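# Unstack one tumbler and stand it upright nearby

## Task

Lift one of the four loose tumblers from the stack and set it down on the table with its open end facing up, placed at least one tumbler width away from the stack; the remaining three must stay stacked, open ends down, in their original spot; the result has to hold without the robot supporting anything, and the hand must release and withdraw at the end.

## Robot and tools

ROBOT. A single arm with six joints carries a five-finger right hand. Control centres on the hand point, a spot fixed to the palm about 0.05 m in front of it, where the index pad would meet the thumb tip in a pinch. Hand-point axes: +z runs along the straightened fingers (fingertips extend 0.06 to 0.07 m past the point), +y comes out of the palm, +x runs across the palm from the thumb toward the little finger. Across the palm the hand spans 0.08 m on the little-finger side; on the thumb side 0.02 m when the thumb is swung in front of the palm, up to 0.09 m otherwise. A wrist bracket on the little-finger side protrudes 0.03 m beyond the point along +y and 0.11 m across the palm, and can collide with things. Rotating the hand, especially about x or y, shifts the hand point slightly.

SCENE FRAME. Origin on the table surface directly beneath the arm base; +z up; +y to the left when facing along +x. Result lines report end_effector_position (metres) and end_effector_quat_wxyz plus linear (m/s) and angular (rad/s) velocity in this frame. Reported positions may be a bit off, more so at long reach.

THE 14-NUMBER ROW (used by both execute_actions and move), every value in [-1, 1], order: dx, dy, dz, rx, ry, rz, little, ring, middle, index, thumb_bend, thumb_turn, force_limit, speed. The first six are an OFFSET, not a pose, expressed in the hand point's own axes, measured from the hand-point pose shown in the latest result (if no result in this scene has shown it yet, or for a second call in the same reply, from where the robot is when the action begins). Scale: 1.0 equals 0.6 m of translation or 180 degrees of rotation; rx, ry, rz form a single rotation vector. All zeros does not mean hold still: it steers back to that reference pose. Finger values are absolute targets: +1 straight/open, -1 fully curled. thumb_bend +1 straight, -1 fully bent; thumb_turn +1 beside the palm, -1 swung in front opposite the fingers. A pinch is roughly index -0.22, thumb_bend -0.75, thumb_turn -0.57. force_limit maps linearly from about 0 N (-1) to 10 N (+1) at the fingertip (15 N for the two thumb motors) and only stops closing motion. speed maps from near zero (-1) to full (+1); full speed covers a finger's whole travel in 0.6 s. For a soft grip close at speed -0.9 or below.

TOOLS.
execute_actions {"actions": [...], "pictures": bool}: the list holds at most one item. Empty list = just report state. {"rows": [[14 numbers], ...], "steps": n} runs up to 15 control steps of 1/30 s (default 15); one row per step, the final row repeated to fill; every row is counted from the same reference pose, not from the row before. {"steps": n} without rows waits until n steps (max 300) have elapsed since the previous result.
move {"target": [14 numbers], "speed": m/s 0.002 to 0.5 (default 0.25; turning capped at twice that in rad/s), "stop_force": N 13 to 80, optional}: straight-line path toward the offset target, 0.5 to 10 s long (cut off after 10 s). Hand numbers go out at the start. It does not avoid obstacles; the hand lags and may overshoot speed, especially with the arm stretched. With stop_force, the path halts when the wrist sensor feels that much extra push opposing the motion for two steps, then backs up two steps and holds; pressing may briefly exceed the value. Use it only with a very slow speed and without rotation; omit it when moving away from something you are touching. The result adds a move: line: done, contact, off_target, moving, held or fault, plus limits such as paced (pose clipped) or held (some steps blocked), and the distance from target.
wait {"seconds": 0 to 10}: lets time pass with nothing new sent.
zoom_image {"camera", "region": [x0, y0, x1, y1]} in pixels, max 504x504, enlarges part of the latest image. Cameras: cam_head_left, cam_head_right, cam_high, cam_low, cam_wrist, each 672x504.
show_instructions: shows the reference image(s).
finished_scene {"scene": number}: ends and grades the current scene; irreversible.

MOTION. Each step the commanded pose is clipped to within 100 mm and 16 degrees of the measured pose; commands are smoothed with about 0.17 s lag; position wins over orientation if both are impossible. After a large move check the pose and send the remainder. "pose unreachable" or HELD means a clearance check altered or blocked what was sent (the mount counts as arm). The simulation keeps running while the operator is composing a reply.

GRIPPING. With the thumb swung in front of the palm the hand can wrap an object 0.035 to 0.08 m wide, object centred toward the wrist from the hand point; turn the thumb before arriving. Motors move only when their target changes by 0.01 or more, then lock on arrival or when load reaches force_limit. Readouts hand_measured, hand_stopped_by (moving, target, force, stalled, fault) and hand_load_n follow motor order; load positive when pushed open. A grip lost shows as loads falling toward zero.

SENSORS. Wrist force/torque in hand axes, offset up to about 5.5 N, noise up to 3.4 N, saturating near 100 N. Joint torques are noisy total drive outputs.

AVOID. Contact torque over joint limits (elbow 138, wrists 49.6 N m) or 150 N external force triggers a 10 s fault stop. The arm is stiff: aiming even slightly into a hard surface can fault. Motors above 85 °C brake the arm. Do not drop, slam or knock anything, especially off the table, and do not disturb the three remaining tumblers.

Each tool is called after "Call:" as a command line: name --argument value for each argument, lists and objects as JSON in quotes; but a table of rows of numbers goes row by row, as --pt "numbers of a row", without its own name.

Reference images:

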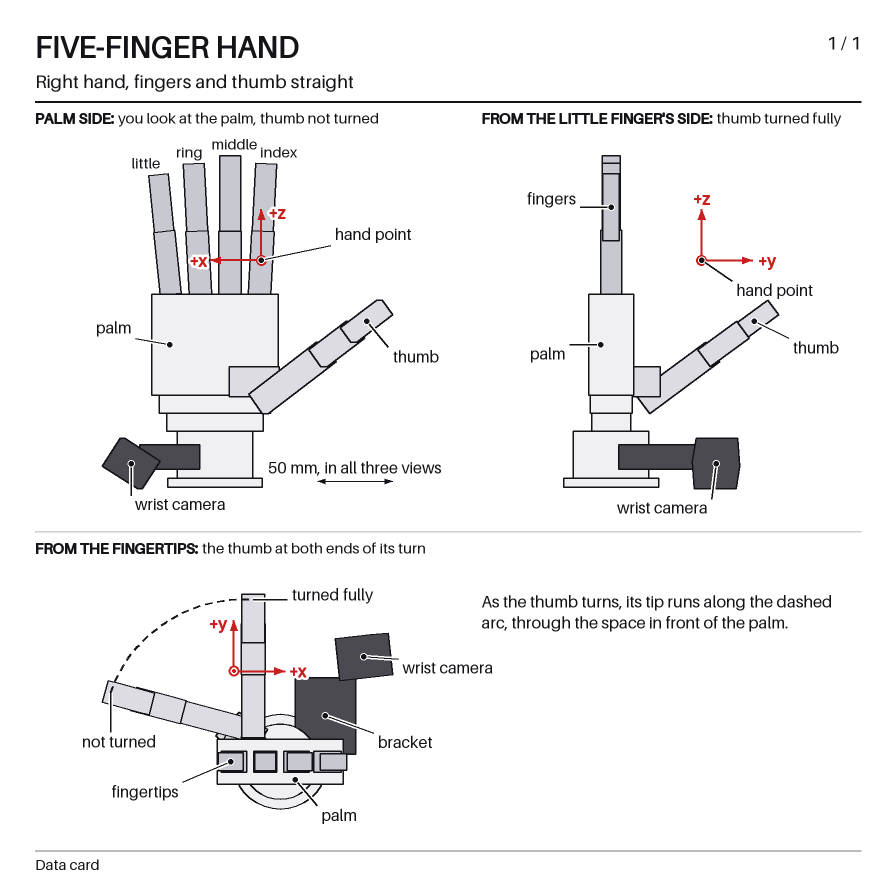

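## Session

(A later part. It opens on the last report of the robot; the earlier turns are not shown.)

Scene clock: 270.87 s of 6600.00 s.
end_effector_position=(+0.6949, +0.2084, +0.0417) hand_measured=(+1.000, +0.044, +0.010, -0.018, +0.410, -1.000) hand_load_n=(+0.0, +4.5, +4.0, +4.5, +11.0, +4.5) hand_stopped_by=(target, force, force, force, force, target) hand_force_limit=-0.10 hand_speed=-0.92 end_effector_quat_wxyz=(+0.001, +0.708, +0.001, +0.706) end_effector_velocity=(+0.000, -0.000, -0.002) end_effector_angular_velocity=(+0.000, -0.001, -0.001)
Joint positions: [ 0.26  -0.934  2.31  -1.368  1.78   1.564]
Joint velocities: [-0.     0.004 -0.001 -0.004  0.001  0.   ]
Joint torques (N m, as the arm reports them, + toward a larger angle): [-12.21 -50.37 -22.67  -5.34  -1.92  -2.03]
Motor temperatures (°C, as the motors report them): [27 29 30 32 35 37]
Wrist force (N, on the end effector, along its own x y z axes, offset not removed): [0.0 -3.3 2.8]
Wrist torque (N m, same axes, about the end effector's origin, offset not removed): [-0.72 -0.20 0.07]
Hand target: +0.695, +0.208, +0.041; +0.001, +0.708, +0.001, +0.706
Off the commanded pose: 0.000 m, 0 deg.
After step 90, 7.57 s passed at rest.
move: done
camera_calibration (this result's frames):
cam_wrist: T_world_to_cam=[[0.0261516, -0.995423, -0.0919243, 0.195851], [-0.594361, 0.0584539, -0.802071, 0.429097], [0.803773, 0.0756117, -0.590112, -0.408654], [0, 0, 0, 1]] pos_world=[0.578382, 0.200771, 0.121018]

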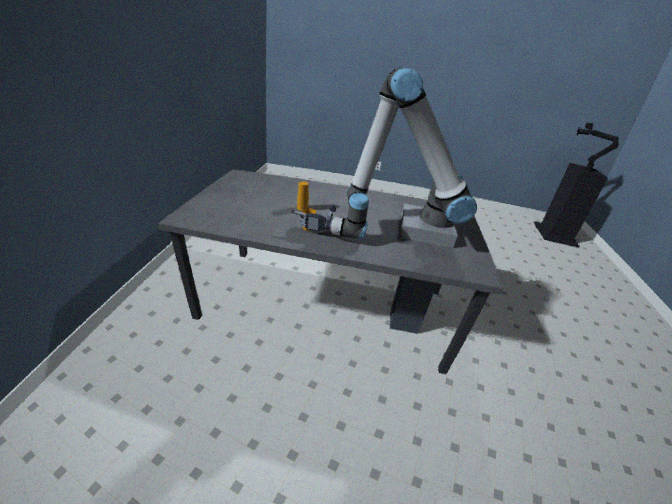

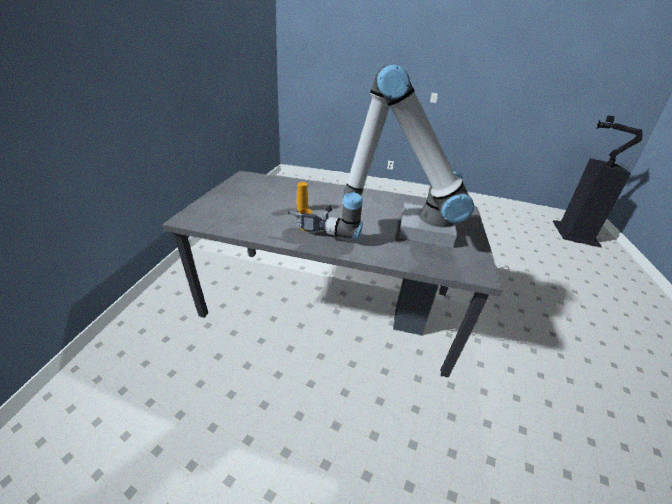

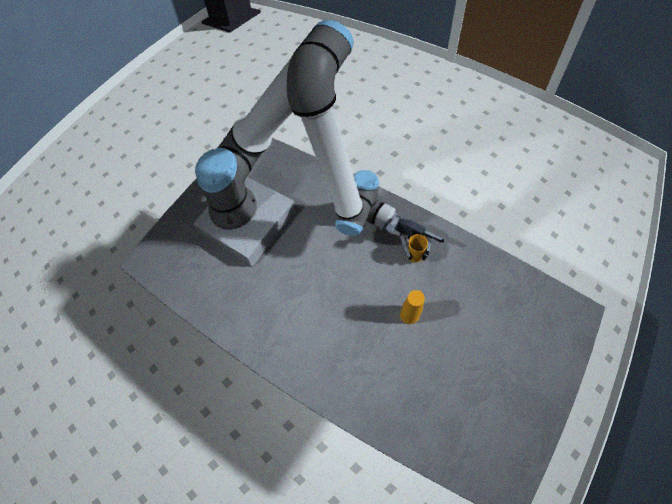

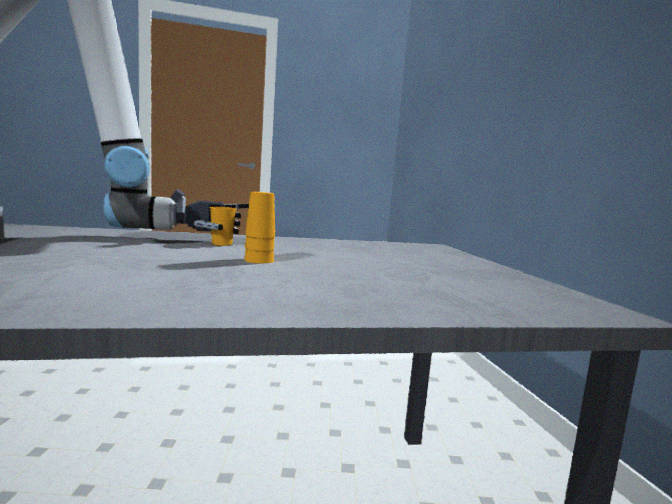

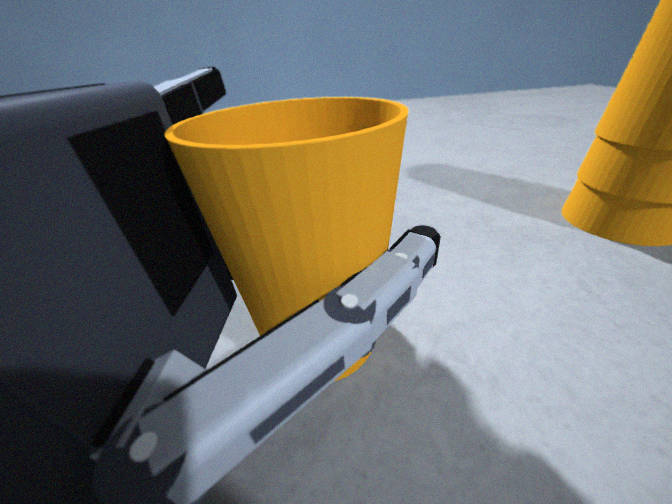

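Call:
move --target '[-0.008,0,0,0,0,0,1,-0.9,-0.9,-0.9,-1,-1,-0.1,-0.92]' --speed 0.003 --stop_force 13

Scene clock: 281.20 s of 6600.00 s.
end_effector_position=(+0.6950, +0.2084, +0.0389) hand_measured=(+1.000, +0.044, +0.010, -0.018, +0.410, -1.000) hand_load_n=(+0.0, +5.5, +4.0, +3.0, +10.0, -3.5) hand_stopped_by=(target, force, force, force, force, target) hand_force_limit=-0.10 hand_speed=-0.92 end_effector_quat_wxyz=(+0.001, +0.708, +0.001, +0.706) end_effector_velocity=(+0.000, -0.000, +0.002) end_effector_angular_velocity=(-0.001, -0.001, -0.001)
Joint positions: [ 0.26  -0.928  2.309 -1.374  1.78   1.564]
Joint velocities: [-0.    -0.003  0.     0.001  0.    -0.001]
Joint torques (N m, as the arm reports them, + toward a larger angle): [-11.89 -65.41  -7.61   3.91  -0.35  -1.04]
Motor temperatures (°C, as the motors report them): [27 29 30 32 35 37]
Wrist force (N, on the end effector, along its own x y z axes, offset not removed): [14.2 -4.7 3.5]
Wrist torque (N m, same axes, about the end effector's origin, offset not removed): [-0.86 -0.71 -0.02]
Hand target: +0.695, +0.208, +0.039; +0.001, +0.708, +0.001, +0.706
Off the commanded pose: 0.002 m, 0 deg.
After step 90, 6.10 s passed at rest.
move: contact
camera_calibration (this result's frames):
cam_wrist: T_world_to_cam=[[0.0261903, -0.995417, -0.0919685, 0.195583], [-0.594061, 0.0584949, -0.80229, 0.42674], [0.803993, 0.0756472, -0.589807, -0.410512], [0, 0, 0, 1]] pos_world=[0.578436, 0.200778, 0.118234]

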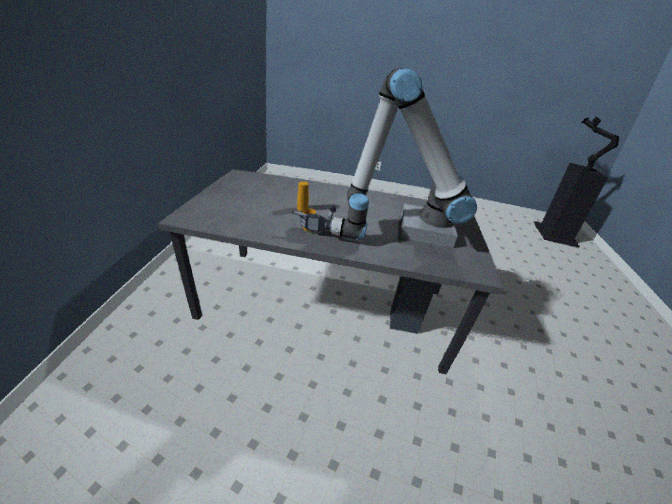

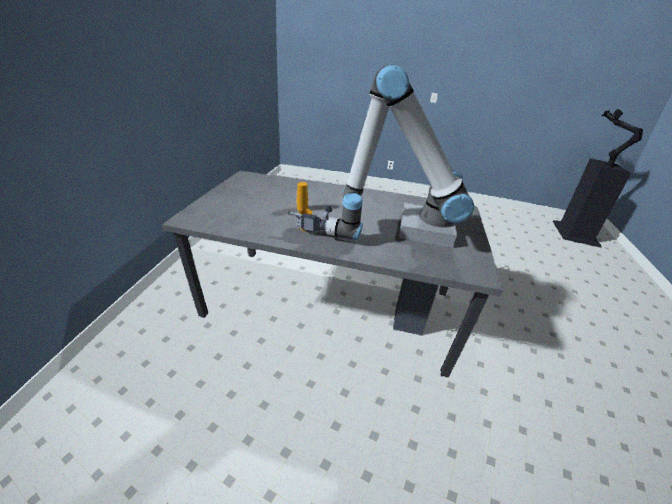

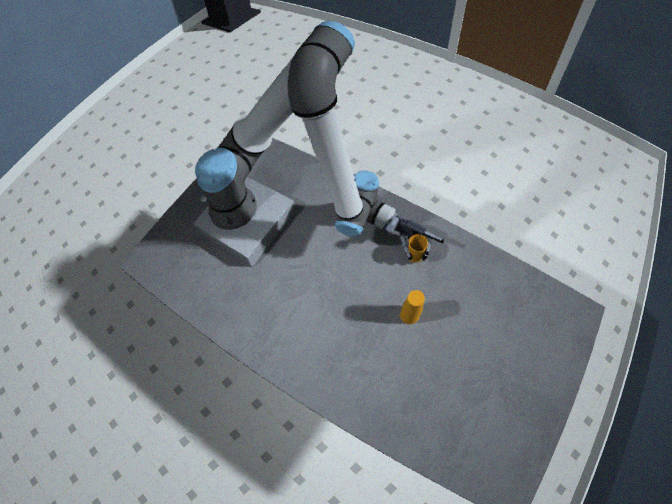

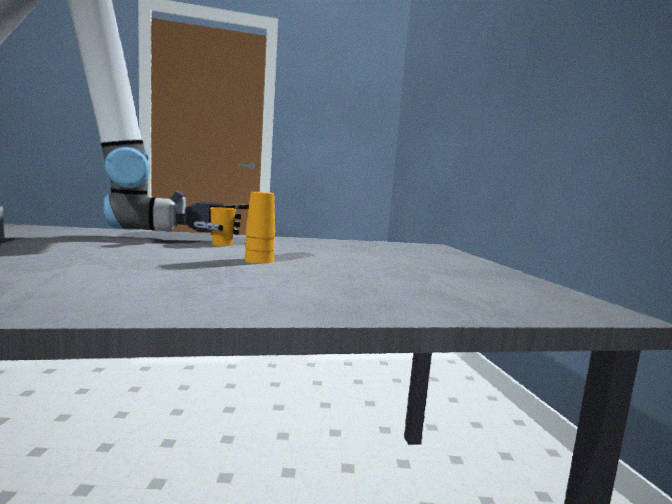

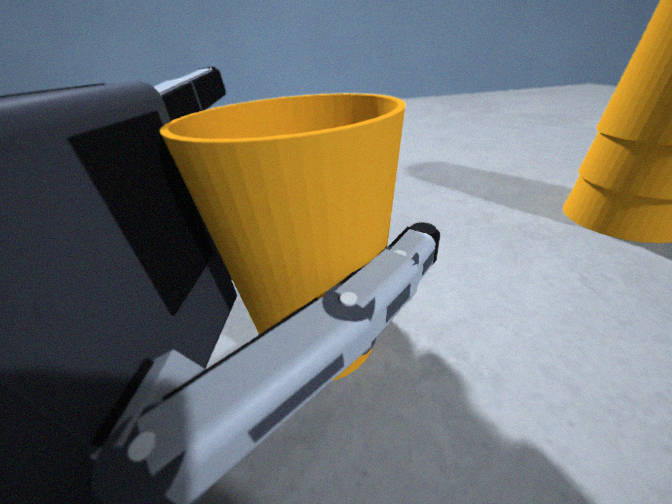

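Contact made. Opening the hand.

Call:
move --target '[0.001,0,0,0,0,0,1,1,1,1,1,-1,-0.1,-0.6]' --speed 0.002

Scene clock: 288.20 s of 6600.00 s.
end_effector_position=(+0.6950, +0.2084, +0.0395) hand_measured=(+1.000, +1.000, +1.000, +1.000, +1.000, -1.000) hand_load_n=(+0.0, +0.0, +0.0, +0.0, +0.0, +0.0) hand_stopped_by=(target, target, target, target, target, target) hand_force_limit=-0.10 hand_speed=-0.60 end_effector_quat_wxyz=(+0.001, +0.708, +0.001, +0.706) end_effector_velocity=(+0.001, -0.000, +0.000) end_effector_angular_velocity=(+0.001, -0.001, -0.001)
Joint positions: [ 0.26  -0.93   2.309 -1.373  1.78   1.564]
Joint velocities: [-0.     0.    -0.002  0.     0.     0.001]
Joint torques (N m, as the arm reports them, + toward a larger angle): [  6.79 -75.29  -1.61   1.38   1.15  -1.26]
Motor temperatures (°C, as the motors report them): [27 29 30 32 35 37]
Wrist force (N, on the end effector, along its own x y z axes, offset not removed): [0.0 -2.0 1.6]
Wrist torque (N m, same axes, about the end effector's origin, offset not removed): [-0.41 -0.04 0.05]
Hand target: +0.695, +0.208, +0.040; +0.001, +0.708, +0.001, +0.706
Off the commanded pose: 0.000 m, 0 deg.
After step 90, 2.20 s passed at rest.
move: done
camera_calibration (this result's frames):
cam_wrist: T_world_to_cam=[[0.0261904, -0.995417, -0.0919684, 0.195635], [-0.594061, 0.0584947, -0.80229, 0.427223], [0.803993, 0.0756472, -0.589807, -0.410161], [0, 0, 0, 1]] pos_world=[0.578439, 0.200776, 0.118834]

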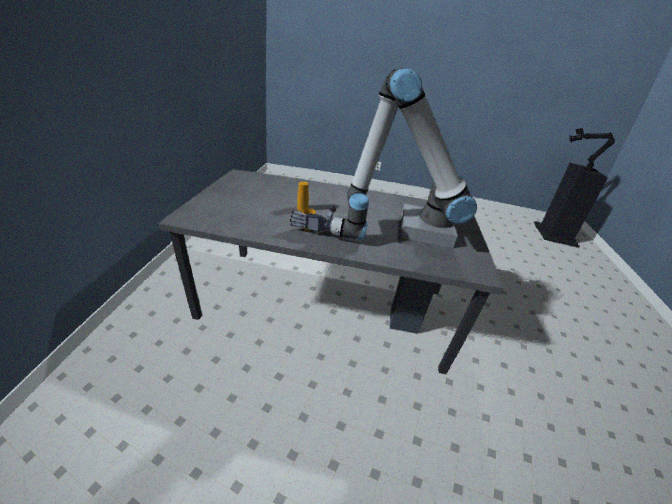

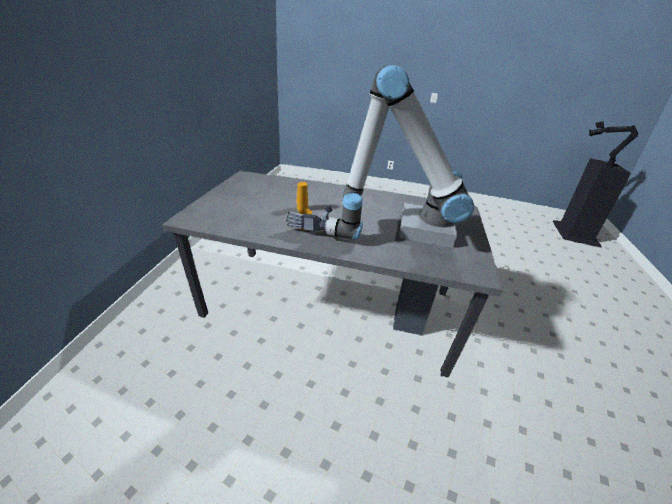

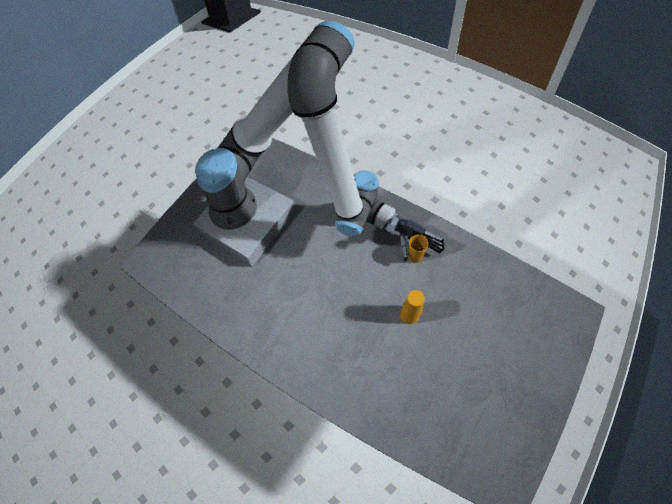

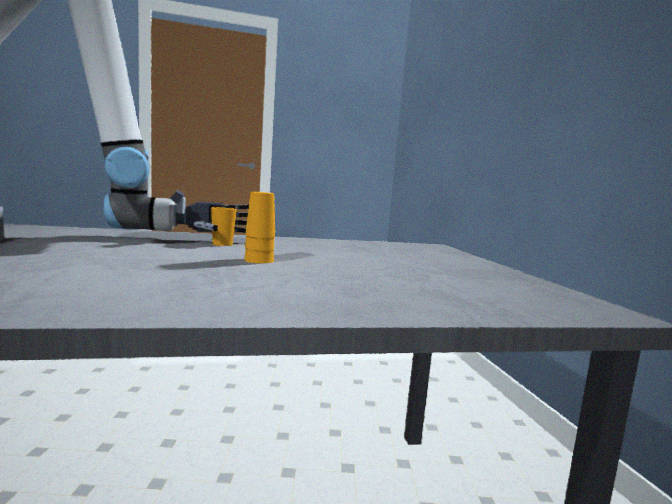

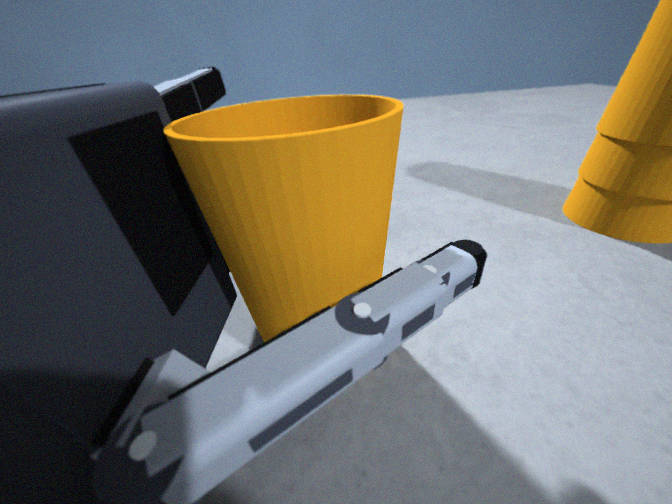

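Call:
move --target '[0.01,-0.067,-0.1,0,0,0,1,1,1,1,1,-1,-0.1,-0.6]' --speed 0.08

Call:
move --target '[0.3,-0.03,-0.08,0,0,0,1,1,1,1,1,-1,-0.1,-0.6]' --speed 0.2

Scene clock: 296.50 s of 6600.00 s.
end_effector_position=(+0.6352, +0.2485, +0.0456) hand_measured=(+1.000, +1.000, +1.000, +1.000, +1.000, -1.000) hand_load_n=(+0.0, +0.0, +0.0, +0.0, +0.0, +0.0) hand_stopped_by=(target, target, target, target, target, target) hand_force_limit=-0.10 hand_speed=-0.60 end_effector_quat_wxyz=(+0.001, +0.708, +0.001, +0.706) end_effector_velocity=(-0.002, +0.002, -0.000) end_effector_angular_velocity=(+0.000, -0.000, -0.000)
Joint positions: [ 0.378 -0.954  2.359 -1.399  1.898  1.564]
Joint velocities: [ 0.005  0.001  0.001 -0.002  0.005  0.   ]
Joint torques (N m, as the arm reports them, + toward a larger angle): [ 10.25 -70.96  -0.02  -5.62   2.83   2.58]
Motor temperatures (°C, as the motors report them): [27 29 30 32 35 37]
Wrist force (N, on the end effector, along its own x y z axes, offset not removed): [0.1 -4.0 0.6]
Wrist torque (N m, same axes, about the end effector's origin, offset not removed): [-0.75 -0.05 -0.03]
Hand target: +0.635, +0.249, +0.046; +0.001, +0.708, +0.001, +0.706
Off the commanded pose: 0.000 m, 0 deg.
After step 90, 3.93 s passed at rest.
move: done
camera_calibration (this result's frames):
cam_wrist: T_world_to_cam=[[0.0262183, -0.995415, -0.0919872, 0.237657], [-0.594067, 0.0584928, -0.802286, 0.394246], [0.803988, 0.0756811, -0.589809, -0.361574], [0, 0, 0, 1]] pos_world=[0.518679, 0.240871, 0.1249]

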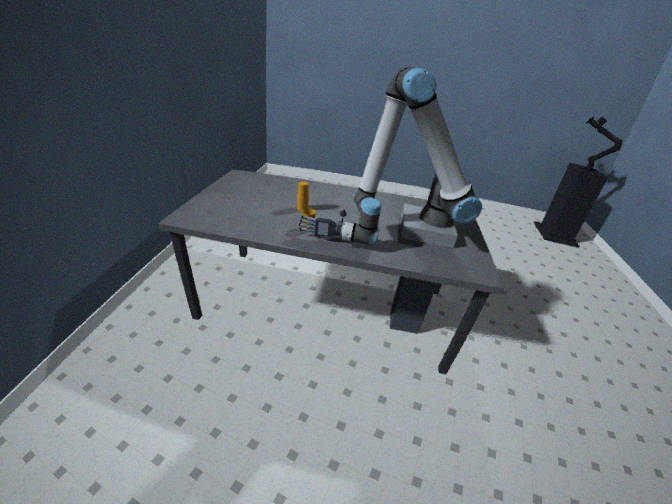

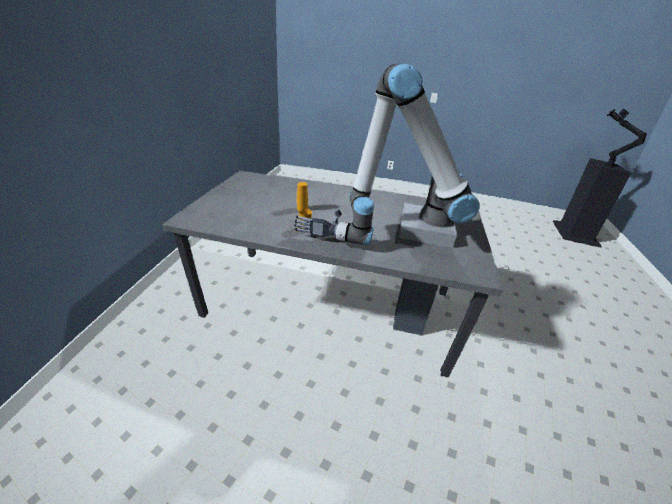

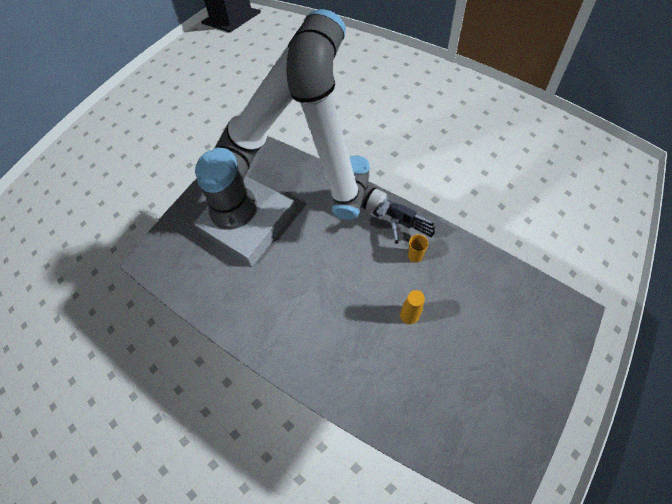

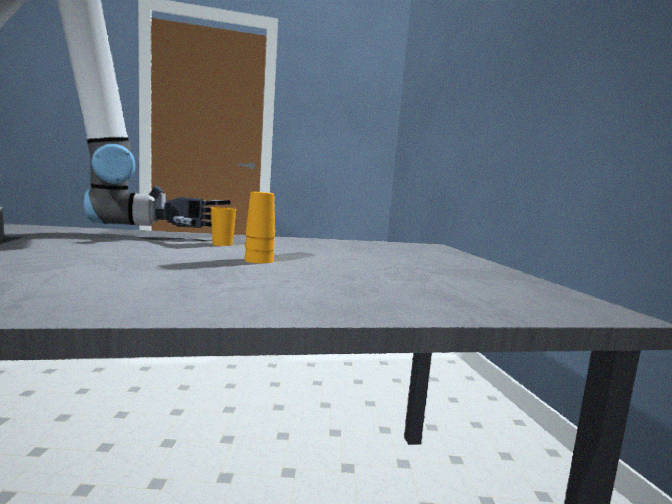

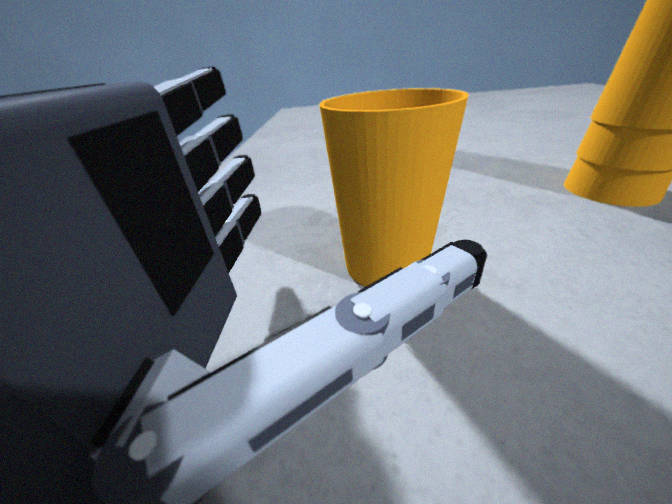

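Scene clock: 298.03 s of 6600.00 s.
end_effector_position=(+0.5877, +0.2667, +0.2253) hand_measured=(+1.000, +1.000, +1.000, +1.000, +1.000, -1.000) hand_load_n=(+0.0, +0.0, +0.0, +0.0, +0.0, +0.0) hand_stopped_by=(target, target, target, target, target, target) hand_force_limit=-0.10 hand_speed=-0.60 end_effector_quat_wxyz=(+0.001, +0.708, +0.001, +0.706) end_effector_velocity=(-0.000, +0.001, +0.003) end_effector_angular_velocity=(+0.000, -0.000, +0.001)
Joint positions: [ 0.458 -1.369  2.381 -1.005  1.978  1.565]
Joint velocities: [ 0.001 -0.005 -0.002  0.007  0.     0.   ]
Joint torques (N m, as the arm reports them, + toward a larger angle): [  7.74 -53.41 -37.44   1.43   2.74   2.54]
Motor temperatures (°C, as the motors report them): [27 29 30 32 35 37]
Wrist force (N, on the end effector, along its own x y z axes, offset not removed): [0.7 -3.1 3.5]
Wrist torque (N m, same axes, about the end effector's origin, offset not removed): [-0.60 -0.20 -0.01]
Hand target: +0.588, +0.267, +0.226; +0.001, +0.708, +0.001, +0.706
Off the commanded pose: 0.000 m, 0 deg.
move: done
camera_calibration (this result's frames):
cam_wrist: T_world_to_cam=[[0.0262348, -0.995417, -0.0919594, 0.273536], [-0.594012, 0.0584658, -0.802329, 0.509122], [0.804029, 0.0756739, -0.589755, -0.218777], [0, 0, 0, 1]] pos_world=[0.471151, 0.259071, 0.304613]

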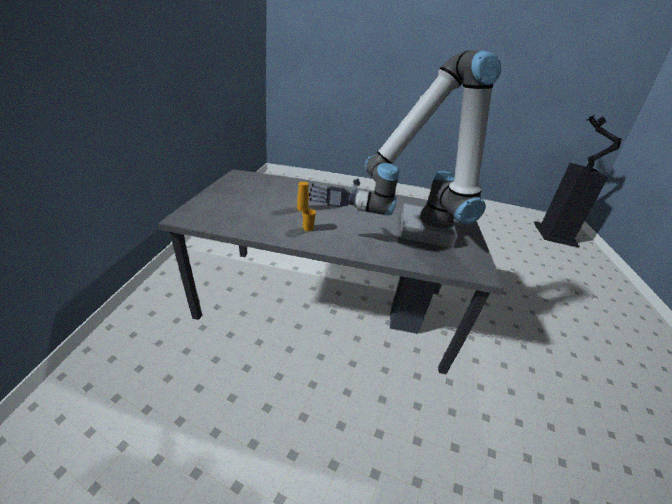

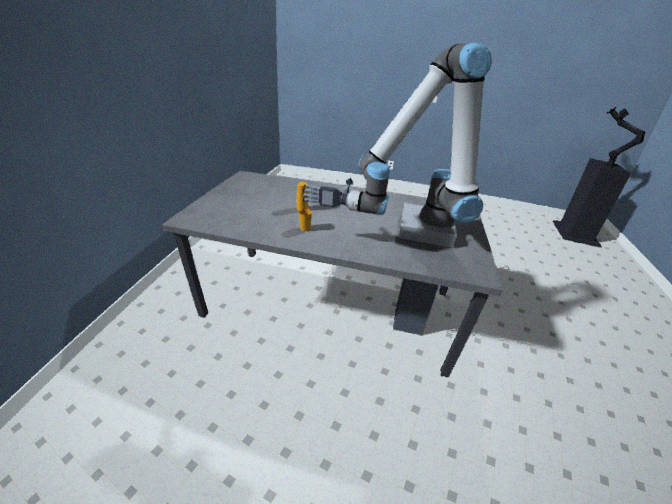

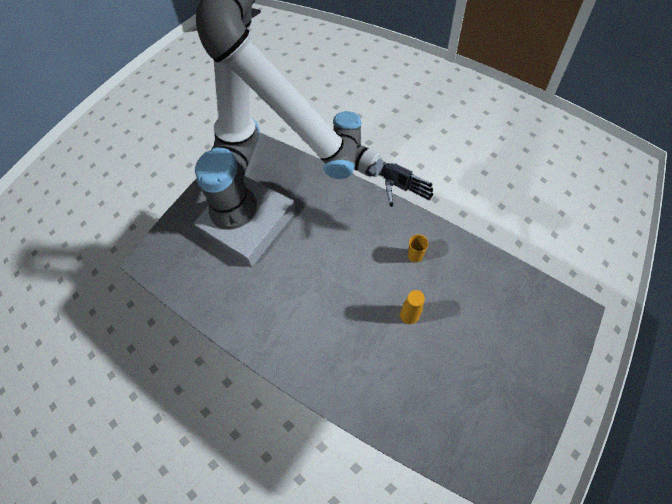

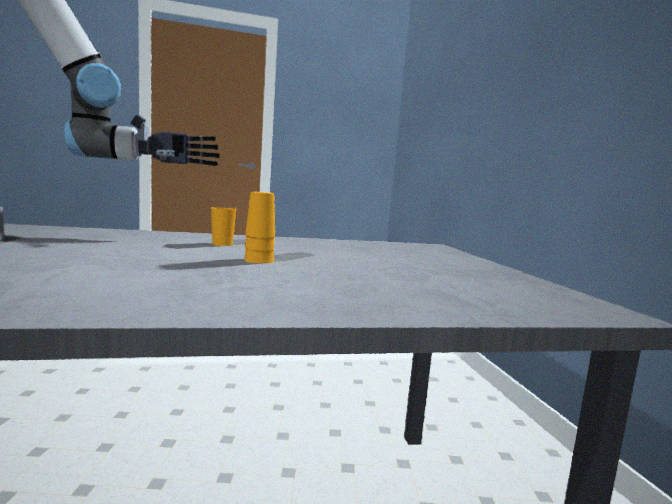

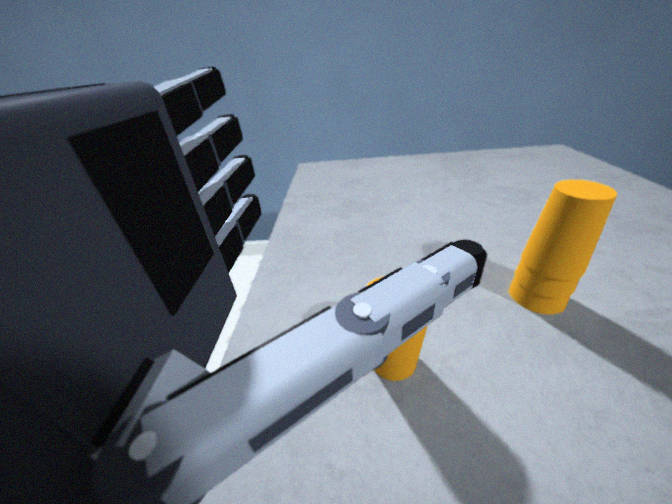

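Call:
finished_scene --scene 1

The scene is finished: the task was done.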